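## Task

Seat a lid completely on each of the two plates whose IDs are B38 and B83. Each plate has to finish in its original nest, lying flat within the locator pins, oriented so its well A1 sits at the nest corner labelled A1. Nothing may depend on the robot holding it at the end: release everything and move the gripper away before finishing.

## Robot and tools

ROBOT. One six-joint arm (waist, shoulder, elbow, forearm roll, wrist pitch, wrist roll) carrying a two-finger parallel gripper. In the gripper's own frame the fingers point along +z and close along y. The reported end_effector_position is the spot between the pads when shut; fingertips stick out about 33 mm past it when closed and about 9 mm when wide open, and closing pushes the tips roughly 24 mm further out, so keep that clearance above surfaces.

SCENE FRAME. Origin on the table top under the arm base, +z up, +y to the left when facing +x. The base may be tilted. Reported hand positions can be somewhat off, worse at long reach. Plates sit in nests; well A1 is at each plate's clipped corner. A fixed bar-code scanner stands next to nest RD: a plate laid flat in RD, A1 at the marked corner and unobstructed, gets its ID shown in results.

execute_actions(actions). actions is a list run in order; an empty list just returns state and images. Each action may have "rows", "steps", "until".
- rows: 1 to 15 rows, one per control step (1/30 s). Each row is a single list of 9 numbers, each in [-1, 1]: dx, dy, dz, rx, ry, rz, position, force_limit, speed.
- dx, dy, dz, rx, ry, rz are an offset, not a pose: the gripper target relative to the gripper's measured pose when the action began (for a call's first action, the last pose a result reported), expressed in the gripper's own axes. Every row refers back to that same start, not to the row before. Scale: 1.0 = 0.6 m for dx/dy/dz and 180 degrees for rx/ry/rz; the three rotation numbers form one rotation vector.
- position is an absolute finger command: +1 fully open (140 mm), about -0.8 pads touching, -1 keep closing until blocked.
- force_limit: squeeze strength, about 14 N at -1, 60 N at 0, 107 N at +1 (parts up to 40 mm wide).
- speed: pad gap rate, about 30 mm/s at -1, 140 at 0, 250 at +1.
- steps: integer 1 to 450, default 15, never fewer than the row count. After the last row the arm keeps heading for that row's target and the gripper keeps its command, so long moves need extra steps. Don't rely on a hold to complete a move cut short; send the remainder in the next action.
- until: stops the action early on the first step where all conditions hold (the arm is not halted). Only device is scanner, fields code (e.g. "b83" or "no_read") and reads. Write a plain value, or [op, value] with op one of =, !=, <, <=, >, >=; numbers require an op. Example {"steps": 150, "until": {"scanner": {"code": "b38"}}}.
Any out-of-range number or unknown name makes the whole call rejected with no motion.

MOTION LIMITS. Each step the commanded pose is clipped to within 70 mm and 16 degrees of the measured pose; damped IK then tracks it, favouring position over orientation. The elbow cannot fully straighten. Joint target speeds are capped (2.09 rad/s waist and shoulder, 3.14 elbow, 3.93 wrist joints) with 0.3 s ramp-up, all joints slowing together. Start gently: grow the offset a little per row (0.01 per row is 6 mm per step, 0.18 m/s), since jerks can shake a held part loose.

GRIPPING. Close with position -1 and confirm object_status = 2. Codes: 0 moving; 1 blocked while opening; 2 blocked while closing; 3 reached target or pads met (thin parts may still be held). Stopped fingers stay put until position changes by 0.01 or more or the object yields or slips, after which they continue and keep pressing. While status is 2, a new force_limit only applies with a new position number, e.g. switch -1 to -0.98 after raising it. position_measured is in counts (3 open, 230 pads met), not linear in mm.

RESULTS. The state line gives end_effector_position (m), end_effector_quat_wxyz, linear and angular velocity, all in the scene frame. "Hand target" is the pose currently being driven to. "pose unreachable" means the clearance check (which treats the base mount as arm) altered or blocked the command; the arm then drifts a little and rests until new rows arrive. Flange force is the estimated external force on the gripper, noisy, including held weight, worst around accelerations; "no reading" means unavailable. Scanner fields: code (lower case ID or no_read, never wrong) and reads (count of changes from no_read to an ID). MOTOR HOT warns of heating from carried loads, even while you think; reaching the limit brakes the arm (OVER-TEMPERATURE FAULT).

FAULTS. Contact torque at a joint's limit (waist 323, shoulder 323, elbow 152, wrist joints 42.7 N m, held weight included) or any outside force of 144 N halts the arm for 10 s, drops the rest of the call, and makes the arm yield. Avoid hard pushes, slams, drops, slips, and anything leaving the table, which ends the scene. Parts may occasionally be tugged or nudged by outside influences. The robot keeps its last command while you are composing a reply.

zoom_image(camera, region): enlarged view of one camera's latest frame. camera is one of cam_head_left, cam_head_right, cam_high, cam_low (896x504) or cam_wrist (504x504 fisheye); region is [x0, y0, x1, y1] in pixels from the top-left, at most 504 by 504. Calibration (intrinsics and world-to-camera transforms) is provided but may be off by a couple of degrees and millimetres.

finished_scene(scene): ends the current scene, given by its number, after the last command has been held; irreversible, and it reports success and gives the next task. Only call it once lids are seated, plates are home, and the gripper has released and withdrawn.

Each tool is called after "Call:" as name([rows], argument=value, ...), one row to a line, values as JSON.

## Session

Call:
execute_actions(actions=[])

Scene clock: 0.00 s.
end_effector_position=(+0.4814, +0.0009, +0.1965) position_measured=3 object_status=3 end_effector_quat_wxyz=(+0.025, +0.970, +0.240, -0.027) end_effector_velocity=(+0.000, -0.000, +0.000) end_effector_angular_velocity=(-0.001, -0.000, +0.001)
Joint positions: [-0.059  0.031  2.102 -0.077  1.044  1.103]
Joint velocities: [-0.    -0.    -0.    -0.001 -0.    -0.   ]
Flange force (N, the push that the arm receives, along the gripper's own x y z axes): no reading
Hand target: +0.481, +0.001, +0.196; +0.025, +0.970, +0.240, -0.027
scanner: code=no_read reads=0
camera_calibration (this result's frames):
cam_wrist: T_world_to_cam=[[0.330559, -0.938671, 0.0981245, -0.189417], [-0.85127, -0.251647, 0.460449, 0.325992], [-0.407517, -0.235736, -0.882246, 0.570832], [0, 0, 0, 1]] pos_world=[0.572744, 0.0388005, 0.372098]

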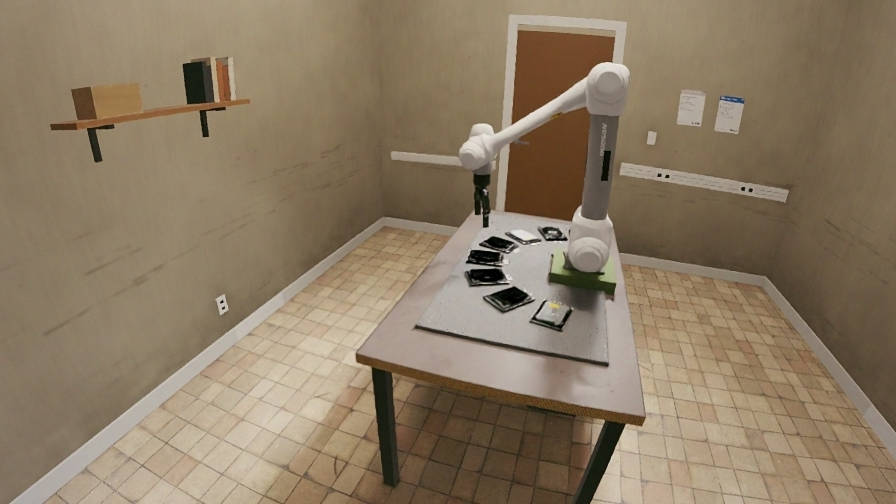

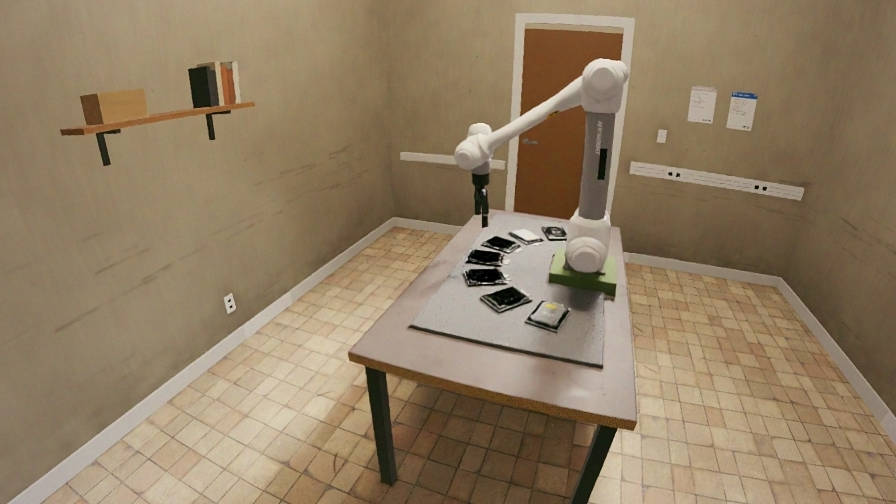

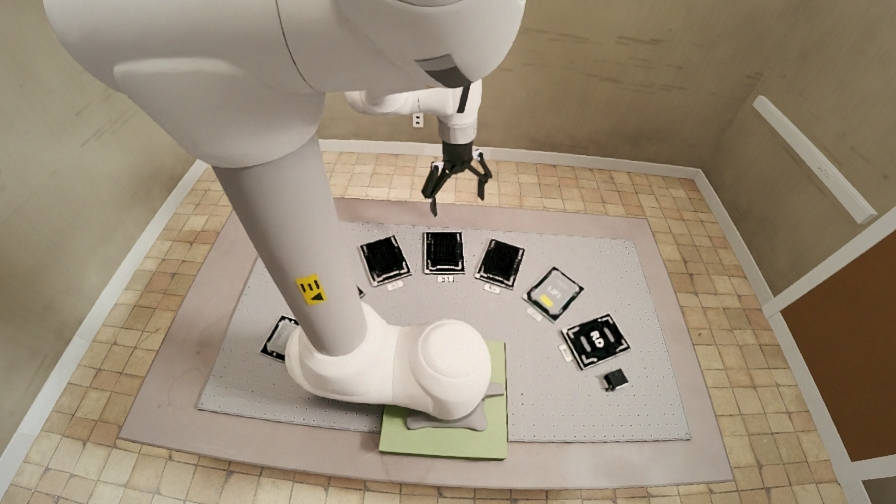

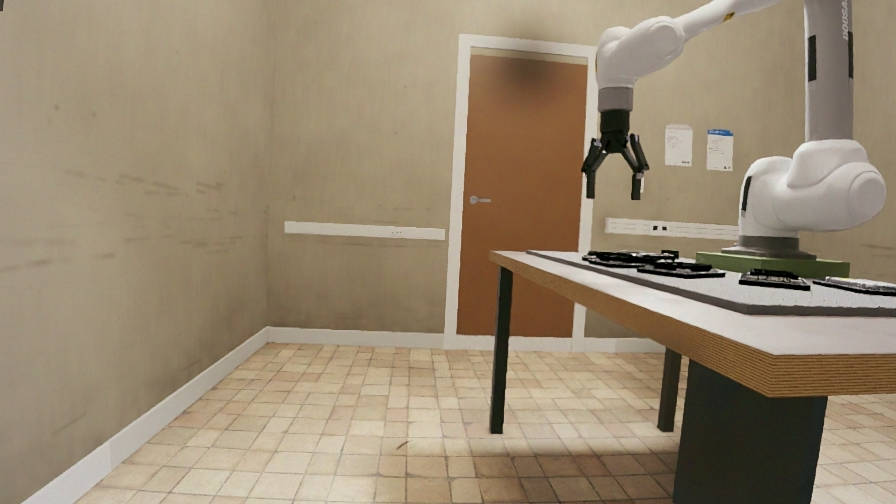

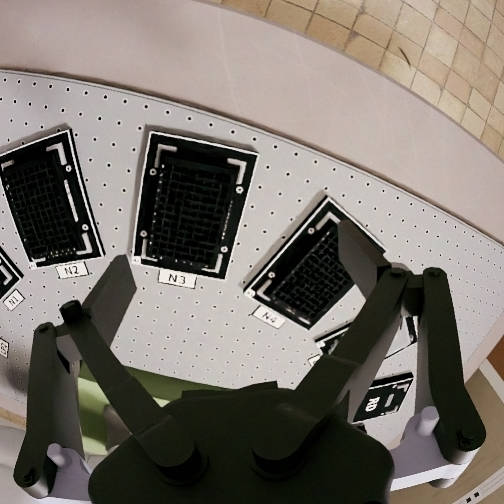

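Call:
zoom_image(camera="cam_wrist", region=[0, 110, 280, 320])

Call:
zoom_image(camera="cam_high", region=[340, 210, 660, 410])

Call:
zoom_image(camera="cam_head_left", region=[450, 215, 600, 340])

Region (0, 110, 280, 320) of cam_wrist's 504x504 image, scaled by 1.800, with more detail than that image has; it fills the top 378 rows of this view, and the rest is white.

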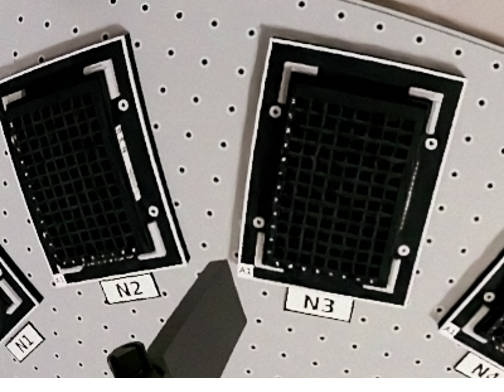

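Region (340, 210, 660, 410) of cam_high's 896x504 image, scaled by 1.575, with more detail than that image has; it fills the top 315 rows of this view, and the rest is white.

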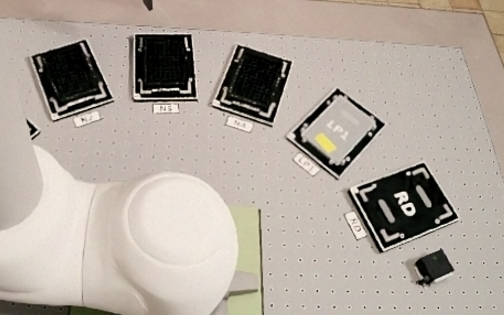

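Region (450, 215, 600, 340) of cam_head_left's 896x504 image, scaled by 3.360, with more detail than that image has.

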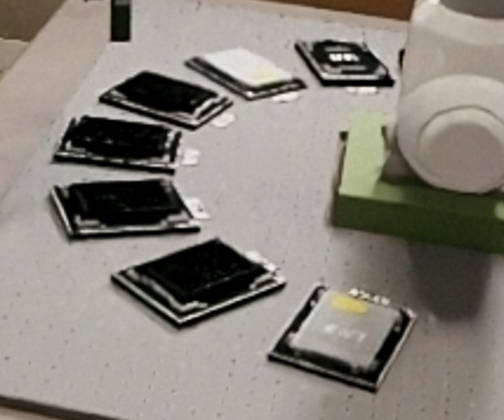

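Call:
execute_actions([
  {"rows": [[-0.0016,-0.0009,0.0020,-0.0037,-0.0003,-0.0166,1,0,0],[-0.0047,-0.0026,0.0060,-0.0093,-0.0009,-0.0415,1,0,0],[-0.0095,-0.0051,0.0121,-0.0167,-0.0016,-0.0747,1,0,0],[-0.0158,-0.0086,0.0202,-0.0259,-0.0024,-0.1162,1,0,0],[-0.0237,-0.0129,0.0302,-0.0371,-0.0035,-0.1661,1,0,0],[-0.0331,-0.0180,0.0423,-0.0500,-0.0047,-0.2242,1,0,0],[-0.0442,-0.0240,0.0565,-0.0648,-0.0061,-0.2906,1,0,0],[-0.0568,-0.0309,0.0726,-0.0797,-0.0075,-0.3570,1,0,0],[-0.0710,-0.0386,0.0907,-0.0945,-0.0089,-0.4234,1,0,0],[-0.0852,-0.0463,0.1089,-0.1093,-0.0102,-0.4899,1,0,0],[-0.1009,-0.0549,0.1291,-0.1241,-0.0116,-0.5563,1,0,0],[-0.1167,-0.0635,0.1492,-0.1389,-0.0130,-0.6227,1,0,0],[-0.1325,-0.0720,0.1694,-0.1538,-0.0144,-0.6891,1,0,0],[-0.1467,-0.0797,0.1875,-0.1704,-0.0160,-0.7638,1,0,0],[-0.15771,-0.08575,0.20165,-0.18525,-0.01736,-0.83026,1,0,0]], "steps": 40},
])

Scene clock: 5.53 s.
end_effector_position=(+0.3681, -0.0033, +0.0797) position_measured=3 object_status=3 end_effector_quat_wxyz=(+0.211, +0.264, +0.939, -0.058) end_effector_velocity=(+0.021, +0.003, +0.011) end_effector_angular_velocity=(+0.085, -0.053, -0.211)
Joint positions: [ 0.111 -0.147  2.626 -0.754  0.415 -0.215]
Joint velocities: [ 0.001  0.015 -0.042  0.039  0.019  0.191]
Flange force (N, the push that the arm receives, along the gripper's own x y z axes): no reading
Hand target: +0.369, -0.003, +0.080; +0.211, +0.266, +0.939, -0.057
Off the commanded pose: 0.002 m, 33 deg.
scanner: code=no_read reads=0
pose unreachable: on one or more control steps of this call, first in action 0 (counted from 0), an arm could not follow its commanded pose, so it was not sent that pose on those steps. On the call's last step it was still not sent that pose. It may still have moved: this result reports where it is.
cause: the commanded pose would bring two parts of the arm too close to each other (joints 3 (elbow) and 4 (forearm roll) lie between them).
camera_calibration (this result's frames):
cam_wrist: T_world_to_cam=[[0.610693, 0.78329, 0.116236, -0.243342], [0.459634, -0.470162, 0.753448, -0.224417], [0.644818, -0.406699, -0.647151, 0.0139933], [0, 0, 0, 1]] pos_world=[0.242734, 0.090786, 0.206428]

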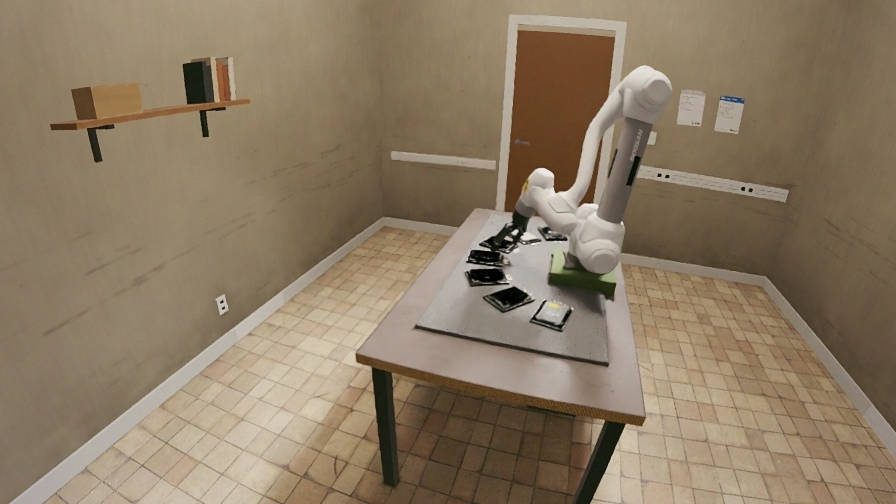

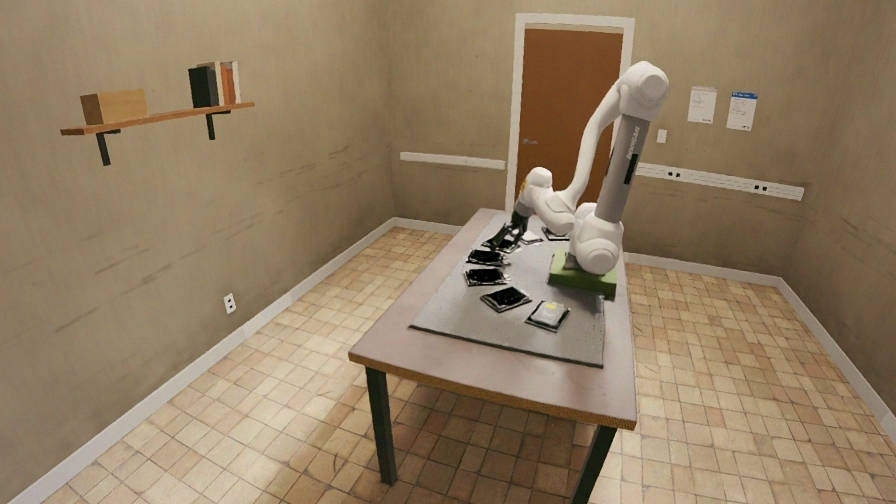

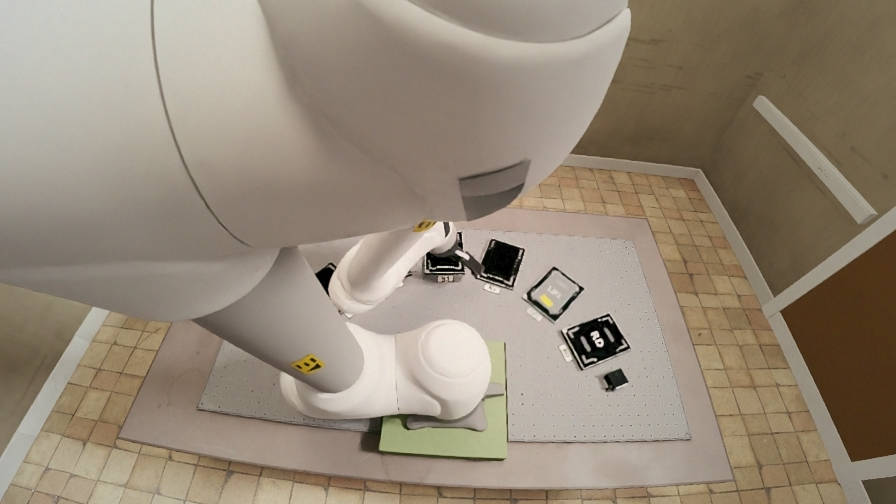

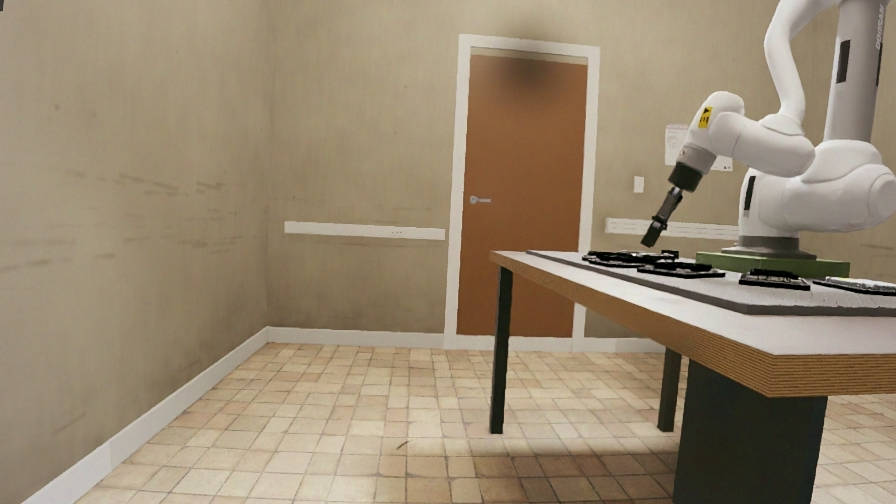

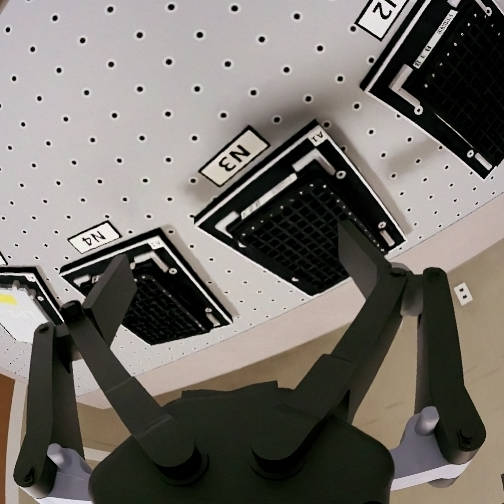

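Call:
zoom_image(camera="cam_wrist", region=[395, 0, 475, 80])

Call:
zoom_image(camera="cam_wrist", region=[225, 160, 315, 235])

Call:
zoom_image(camera="cam_wrist", region=[55, 225, 175, 305])

Region (395, 0, 475, 80) of cam_wrist's 504x504 image, scaled by 6.300, with more detail than that image has.

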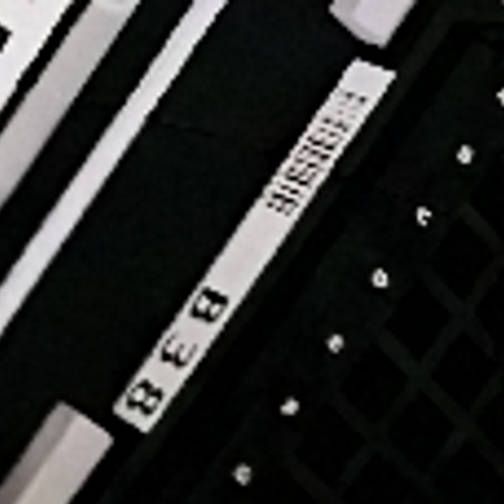

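Region (225, 160, 315, 235) of cam_wrist's 504x504 image, scaled by 5.600, with more detail than that image has.

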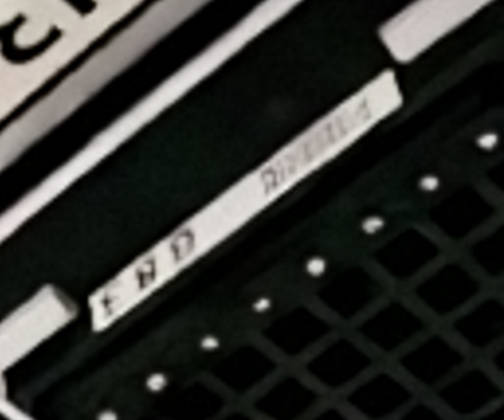

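Region (55, 225, 175, 305) of cam_wrist's 504x504 image, scaled by 4.200, with more detail than that image has.

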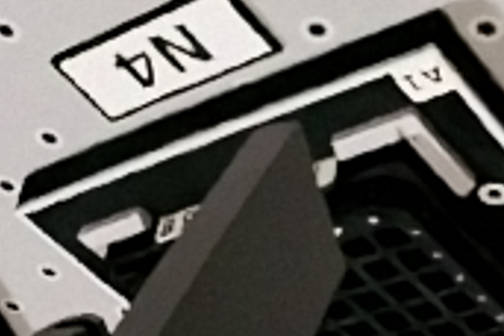

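Call:
zoom_image(camera="cam_wrist", region=[236, 194, 268, 224])

Call:
zoom_image(camera="cam_wrist", region=[408, 40, 438, 72])

Call:
zoom_image(camera="cam_wrist", region=[85, 268, 110, 290])

Region (236, 194, 268, 224) of cam_wrist's 504x504 image, scaled by 15.750, with more detail than that image has; it fills the top 472 rows of this view, and the rest is white.

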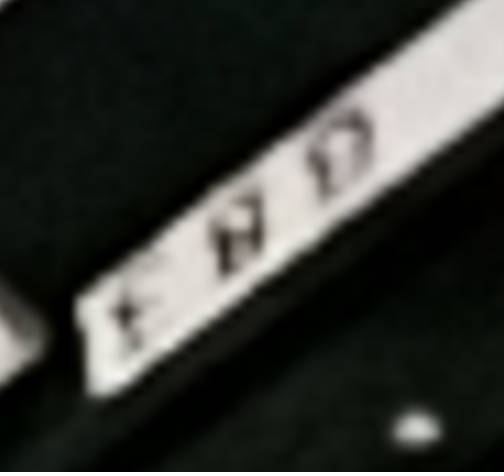

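Region (408, 40, 438, 72) of cam_wrist's 504x504 image, scaled by 15.750, with more detail than that image has; it fills the left 472 columns of this view, and the rest is white.

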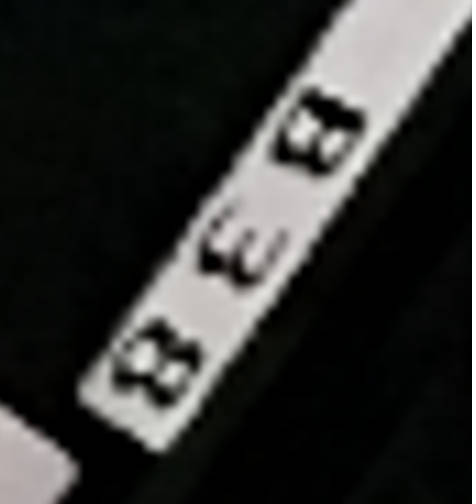

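Region (85, 268, 110, 290) of cam_wrist's 504x504 image, scaled by 20.160, with more detail than that image has; it fills the top 444 rows of this view, and the rest is white.

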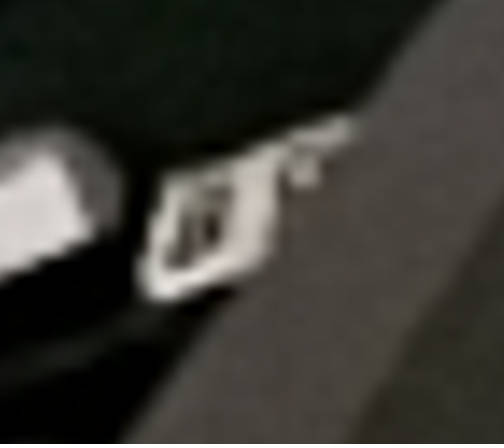

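Call:
execute_actions(actions=[])

Scene clock: 6.43 s.
end_effector_position=(+0.3686, -0.0031, +0.0799) position_measured=3 object_status=3 end_effector_quat_wxyz=(+0.211, +0.266, +0.939, -0.057) end_effector_velocity=(-0.001, -0.000, -0.000) end_effector_angular_velocity=(-0.000, +0.001, -0.001)
Joint positions: [ 0.111 -0.147  2.625 -0.753  0.416 -0.213]
Joint velocities: [-0.001 -0.     0.001  0.001  0.    -0.001]
Flange force (N, the push that the arm receives, along the gripper's own x y z axes): no reading
Hand target: +0.369, -0.003, +0.080; +0.211, +0.266, +0.939, -0.057
Off the commanded pose: 0.002 m, 33 deg.
scanner: code=no_read reads=0
camera_calibration (this result's frames):
cam_wrist: T_world_to_cam=[[0.612408, 0.781807, 0.117194, -0.244486], [0.458306, -0.471903, 0.753169, -0.224186], [0.644136, -0.407536, -0.647304, 0.0141436], [0, 0, 0, 1]] pos_world=[0.243361, 0.0911107, 0.206658]

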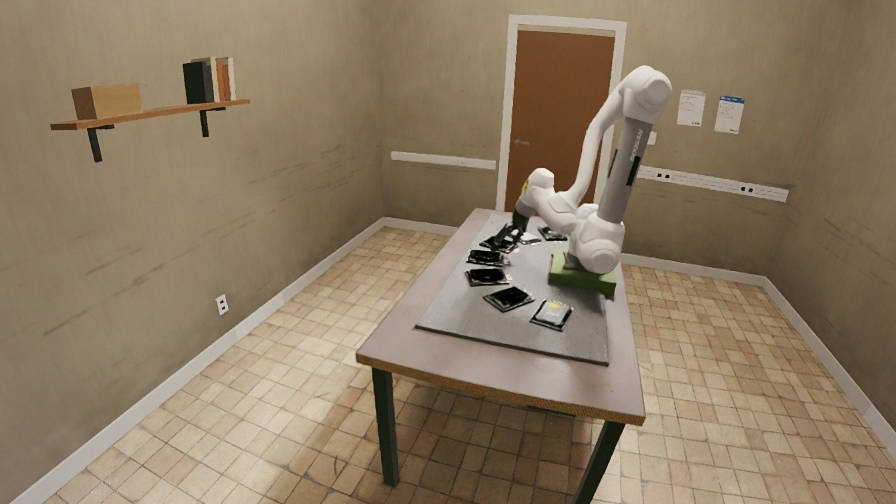

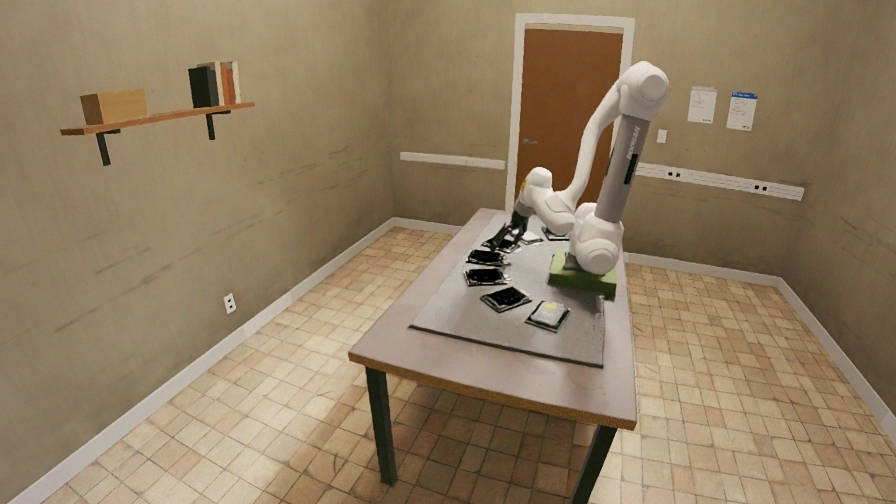

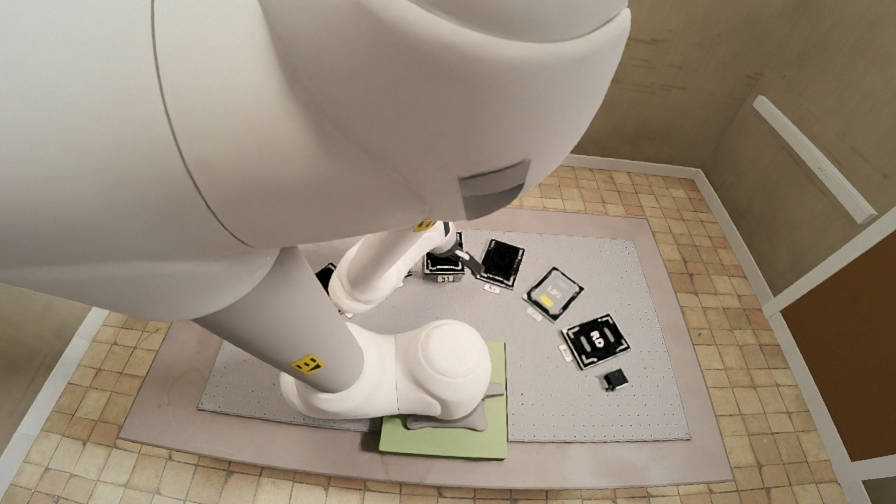

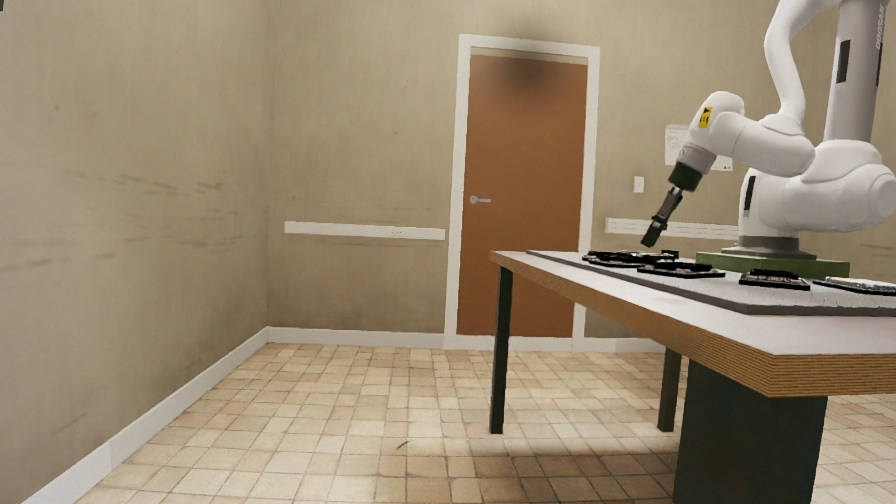

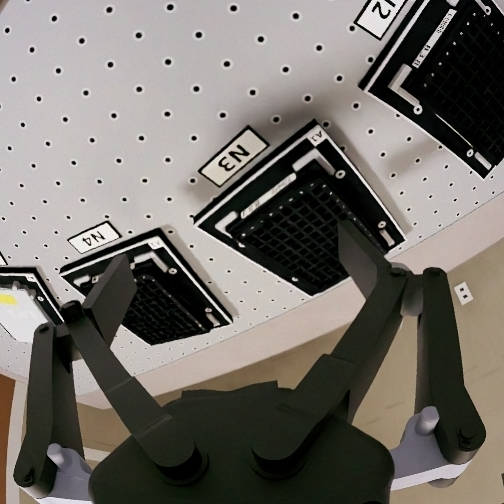

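Call:
zoom_image(camera="cam_wrist", region=[190, 110, 350, 240])

Call:
zoom_image(camera="cam_wrist", region=[350, 0, 504, 130])

Region (190, 110, 350, 240) of cam_wrist's 504x504 image, scaled by 3.150, with more detail than that image has; it fills the top 410 rows of this view, and the rest is white.

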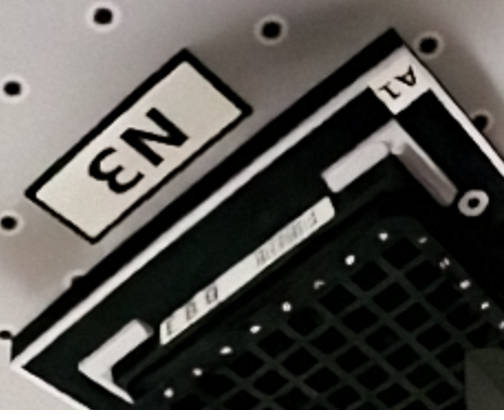

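Region (350, 0, 504, 130) of cam_wrist's 504x504 image, scaled by 3.273, with more detail than that image has; it fills the top 425 rows of this view, and the rest is white.

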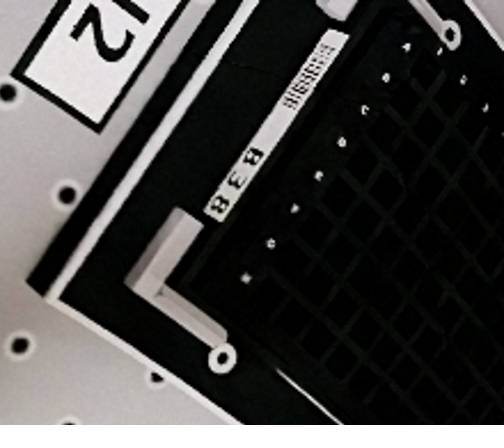

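Call:
zoom_image(camera="cam_wrist", region=[232, 185, 272, 225])

Region (232, 185, 272, 225) of cam_wrist's 504x504 image, scaled by 12.600, with more detail than that image has.

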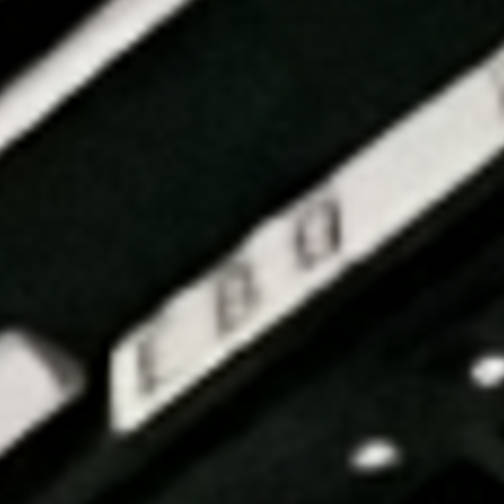

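Call:
zoom_image(camera="cam_high", region=[460, 220, 660, 400])

Region (460, 220, 660, 400) of cam_high's 896x504 image, scaled by 2.520, with more detail than that image has; it fills the top 454 rows of this view, and the rest is white.

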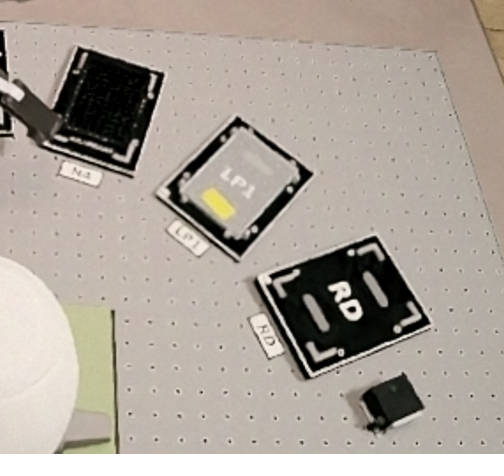

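Call:
zoom_image(camera="cam_wrist", region=[0, 210, 252, 360])

Region (0, 210, 252, 360) of cam_wrist's 504x504 image, scaled by 2.000, with more detail than that image has; it fills the top 300 rows of this view, and the rest is white.

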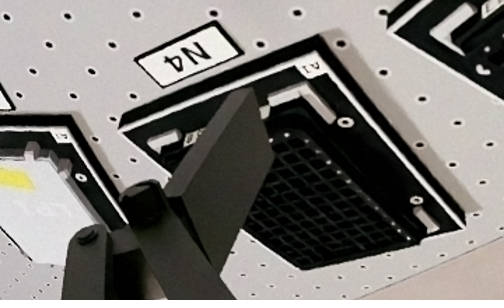

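Call:
execute_actions([
  {"rows": [
[-0.00241,-0.00467,-0.00073,0.00032,0.00279,0.0013,0.45,-0.5,0],
[-0.00651,-0.01403,-0.00069,0.00081,0.00698,0.00325,0.45,-0.5,0],
[-0.01302,-0.02805,-0.00139,0.00162,0.01396,0.0065,0.45,-0.5,0],
[-0.02122,-0.04676,-0.00131,0.00259,0.02233,0.0104,0.45,-0.5,0],
[-0.03113,-0.07015,-0.00045,0.00373,0.0321,0.01496,0.45,-0.5,0],
[-0.04272,-0.09822,0.00117,0.00502,0.04326,0.02016,0.45,-0.5,0],
[-0.05602,-0.13098,0.00357,0.00648,0.05582,0.02601,0.45,-0.5,0],
[-0.06959,-0.16843,0.00976,0.0081,0.06978,0.03252,0.45,-0.5,0],
[-0.08485,-0.21056,0.01673,0.00972,0.08374,0.03902,0.45,-0.5,0],
[-0.10012,-0.25269,0.02369,0.01134,0.09769,0.04552,0.45,-0.5,0],
[-0.11708,-0.2995,0.03143,0.01296,0.11165,0.05202,0.45,-0.5,0],
[-0.13404,-0.34632,0.03916,0.01426,0.12281,0.05723,0.45,-0.5,0],
[-0.14958,-0.39315,0.04992,0.01523,0.13119,0.06113,0.45,-0.5,0],
[-0.16058,-0.43533,0.06592,0.01588,0.13677,0.06373,0.45,-0.5,0],
[-0.16669,-0.46816,0.08355,0.0162,0.13956,0.06503,0.45,-0.5,0]
], "steps": 44},
])

Scene clock: 11.73 s.
end_effector_position=(+0.3166, -0.3018, +0.0760) position_measured=72 object_status=3 end_effector_quat_wxyz=(-0.001, +0.370, +0.929, -0.002) end_effector_velocity=(-0.000, -0.000, -0.001) end_effector_angular_velocity=(+0.003, -0.000, -0.002)
Joint positions: [-0.874  0.095  2.311 -0.006  0.73  -1.645]
Joint velocities: [-0.003  0.002 -0.001  0.004  0.001 -0.004]
Flange force (N, the push that the arm receives, along the gripper's own x y z axes): [2.0 -4.6 6.1]
Hand target: +0.317, -0.302, +0.076; -0.001, +0.370, +0.929, -0.002
Off the commanded pose: 0.001 m, 0 deg.
scanner: code=no_read reads=0
camera_calibration (this result's frames):
cam_wrist: T_world_to_cam=[[0.788588, 0.612835, 0.050616, -0.0803872], [0.542972, -0.732592, 0.410475, -0.417816], [0.288634, -0.296213, -0.910466, 0.0895366], [0, 0, 0, 1]] pos_world=[0.264411, -0.230303, 0.257092]

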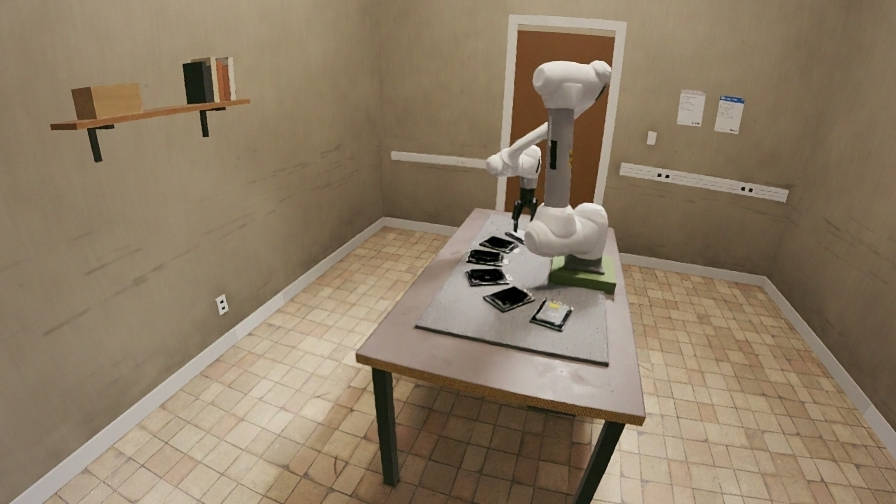

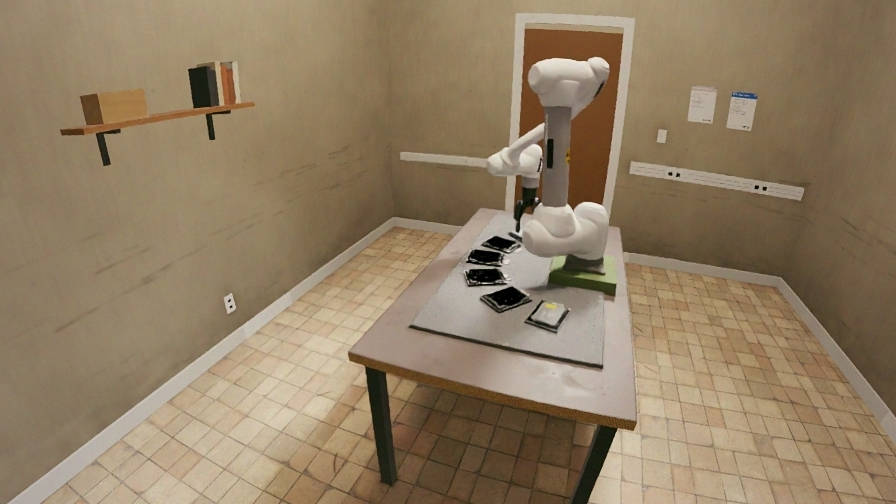

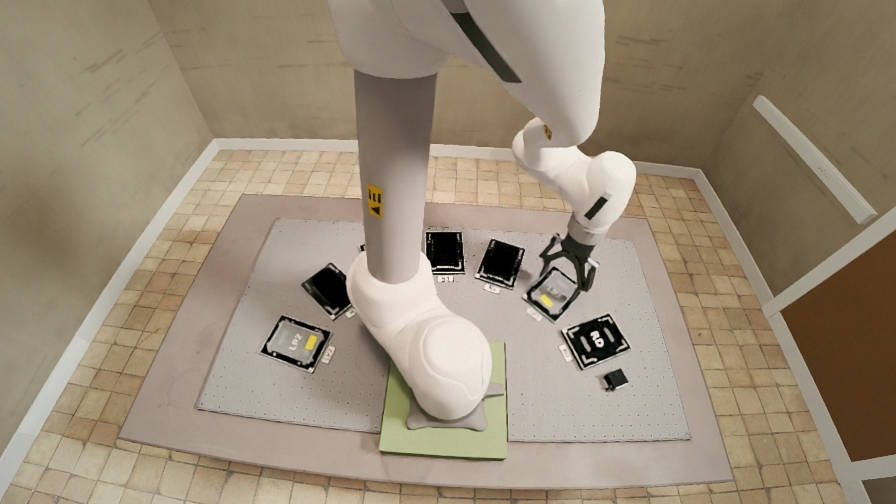

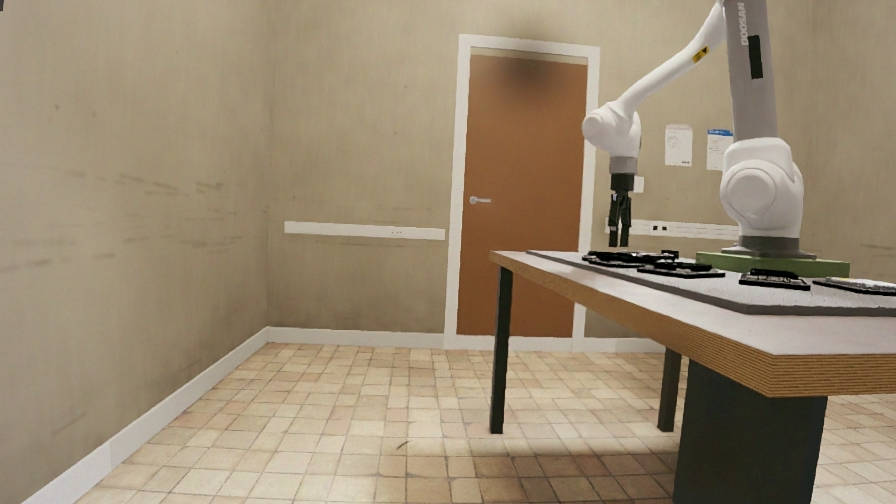

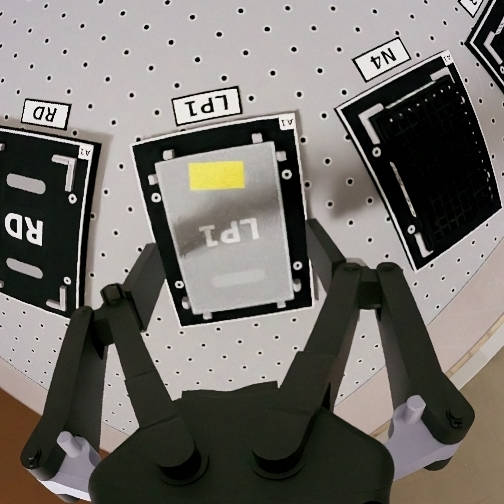

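Call:
zoom_image(camera="cam_wrist", region=[110, 100, 350, 345])

Region (110, 100, 350, 345) of cam_wrist's 504x504 image, scaled by 2.057, with more detail than that image has; it fills the left 494 columns of this view, and the rest is white.

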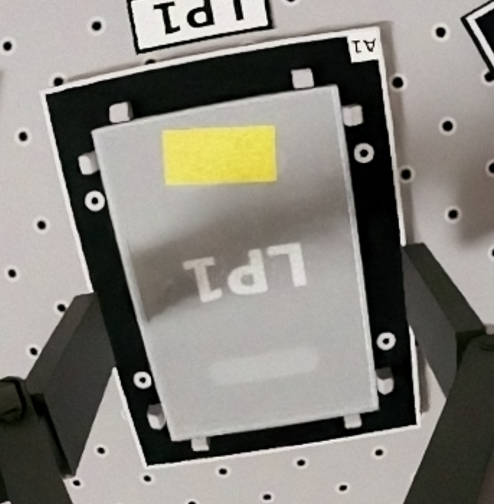

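Call:
execute_actions([
  {"rows": [
[-0.001,-0.0007,0.0005,0,0,-0.0001,0.45,-0.5,0],
[-0.003,-0.002,0.0015,0,0,-0.0002,0.45,-0.5,0],
[-0.006,-0.004,0.003,0,0,-0.0004,0.45,-0.5,0],
[-0.009,-0.006,0.0055,0,0,-0.0006,0.45,-0.5,0],
[-0.0115,-0.0078,0.0085,0,0,-0.0008,0.45,-0.5,0],
[-0.0128,-0.0087,0.012,0,0,-0.0008,0.45,-0.5,0],
[-0.0133,-0.009,0.016,0,0,-0.0008,0.45,-0.5,0],
[-0.0133,-0.009,0.02,0,0,-0.0008,0.45,-0.5,0],
[-0.0133,-0.009,0.0235,0,0,-0.0008,0.45,-0.5,0],
[-0.0133,-0.009,0.0265,0,0,-0.0008,0.45,-0.5,0],
[-0.0133,-0.009,0.0288,0,0,-0.0008,0.45,-0.5,0],
[-0.0133,-0.009,0.0302,0,0,-0.0008,0.45,-0.5,0],
[-0.0133,-0.009,0.0308,0,0,-0.0008,0.45,-0.5,0]
], "steps": 18},
])

Call:
zoom_image(camera="cam_wrist", region=[110, 100, 350, 345])

Scene clock: 12.80 s.
end_effector_position=(+0.3187, -0.3113, +0.0577) position_measured=72 object_status=3 end_effector_quat_wxyz=(-0.001, +0.369, +0.929, -0.002) end_effector_velocity=(-0.000, -0.000, -0.003) end_effector_angular_velocity=(+0.000, +0.000, -0.001)
Joint positions: [-0.885  0.136  2.311 -0.006  0.688 -1.658]
Joint velocities: [-0.001  0.005  0.002  0.    -0.007 -0.   ]
Flange force (N, the push that the arm receives, along the gripper's own x y z axes): [0.1 1.1 7.1]
Hand target: +0.319, -0.311, +0.058; -0.001, +0.369, +0.929, -0.002
Off the commanded pose: 0.000 m, 0 deg.
scanner: code=no_read reads=0
camera_calibration (this result's frames):
cam_wrist: T_world_to_cam=[[0.787028, 0.614835, 0.0506426, -0.0741829], [0.544807, -0.731201, 0.410525, -0.418538], [0.289435, -0.295504, -0.910442, 0.0694265], [0, 0, 0, 1]] pos_world=[0.266312, -0.239909, 0.238786]

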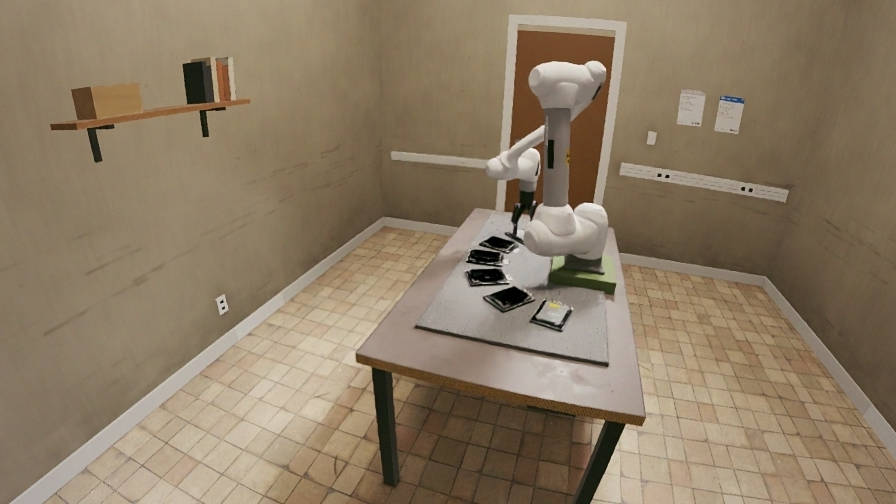

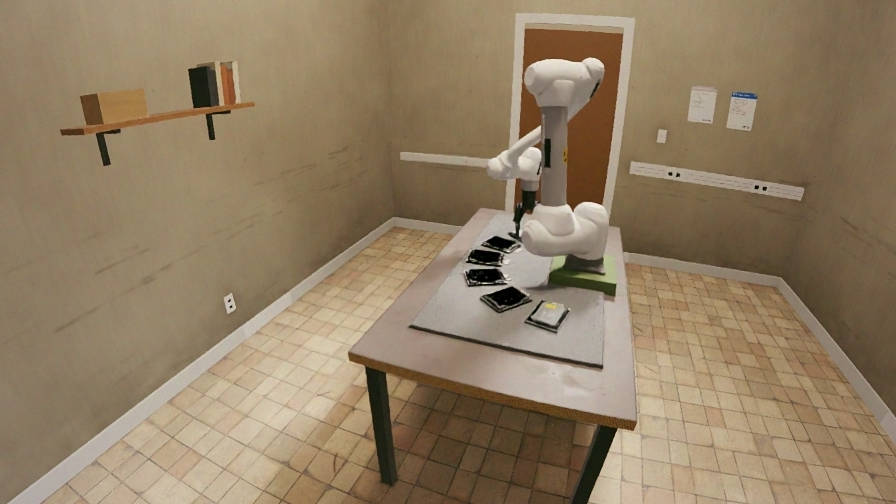

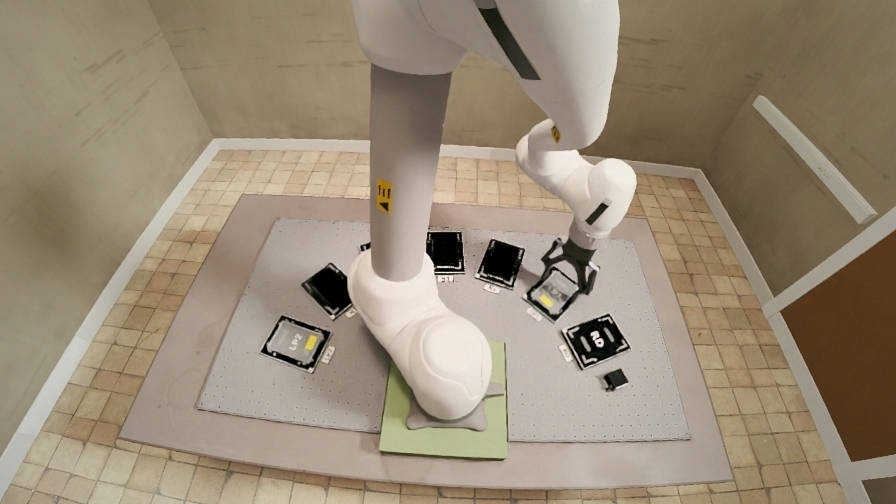

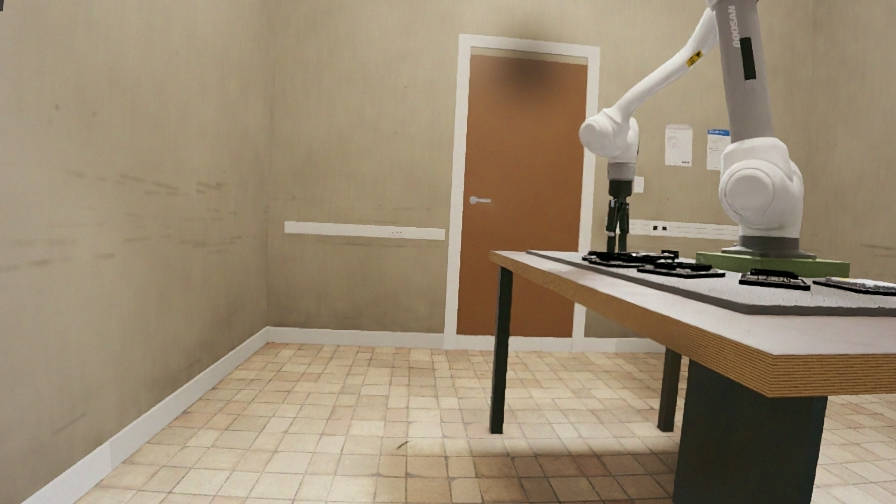

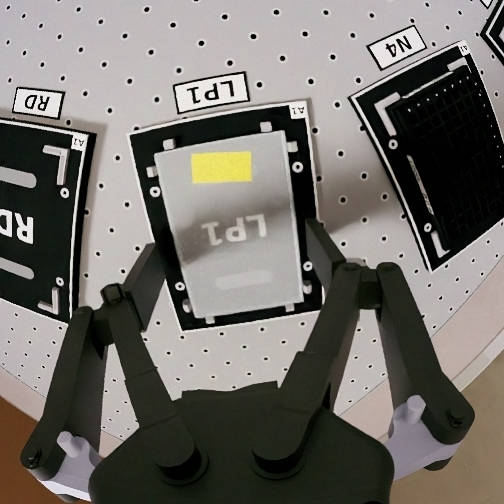

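Region (110, 100, 350, 345) of cam_wrist's 504x504 image, scaled by 2.057, with more detail than that image has; it fills the left 494 columns of this view, and the rest is white.

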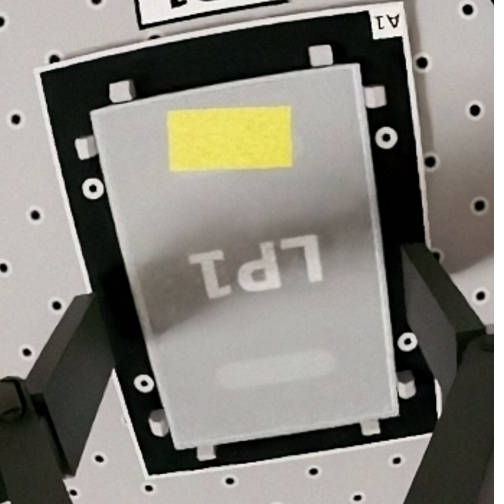

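Call:
zoom_image(camera="cam_high", region=[250, 215, 540, 385])

Call:
zoom_image(camera="cam_wrist", region=[330, 0, 504, 290])

Region (250, 215, 540, 385) of cam_high's 896x504 image, scaled by 1.738, with more detail than that image has; it fills the top 295 rows of this view, and the rest is white.

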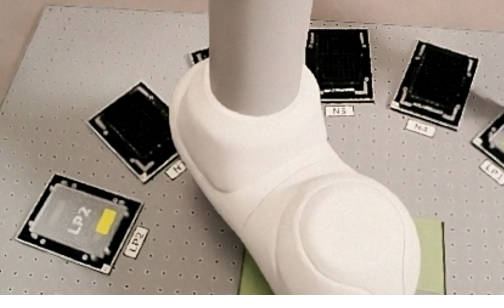

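Region (330, 0, 504, 290) of cam_wrist's 504x504 image, scaled by 1.738, with more detail than that image has; it fills the left 302 columns of this view, and the rest is white.

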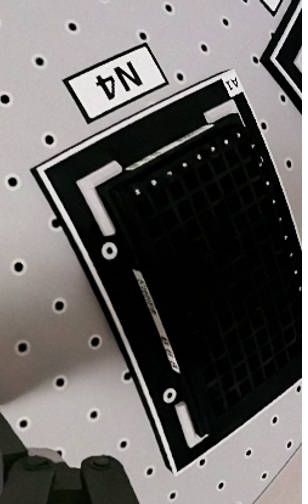

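Call:
zoom_image(camera="cam_wrist", region=[440, 0, 504, 80])

Region (440, 0, 504, 80) of cam_wrist's 504x504 image, scaled by 6.300, with more detail than that image has; it fills the left 403 columns of this view, and the rest is white.

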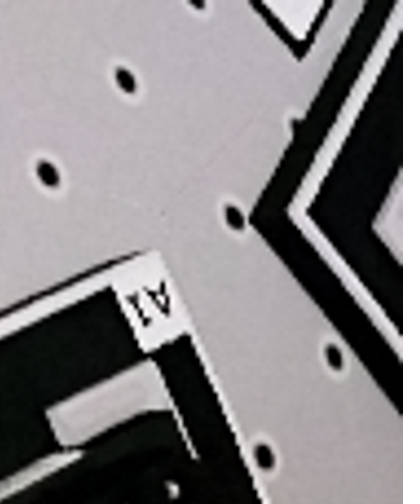

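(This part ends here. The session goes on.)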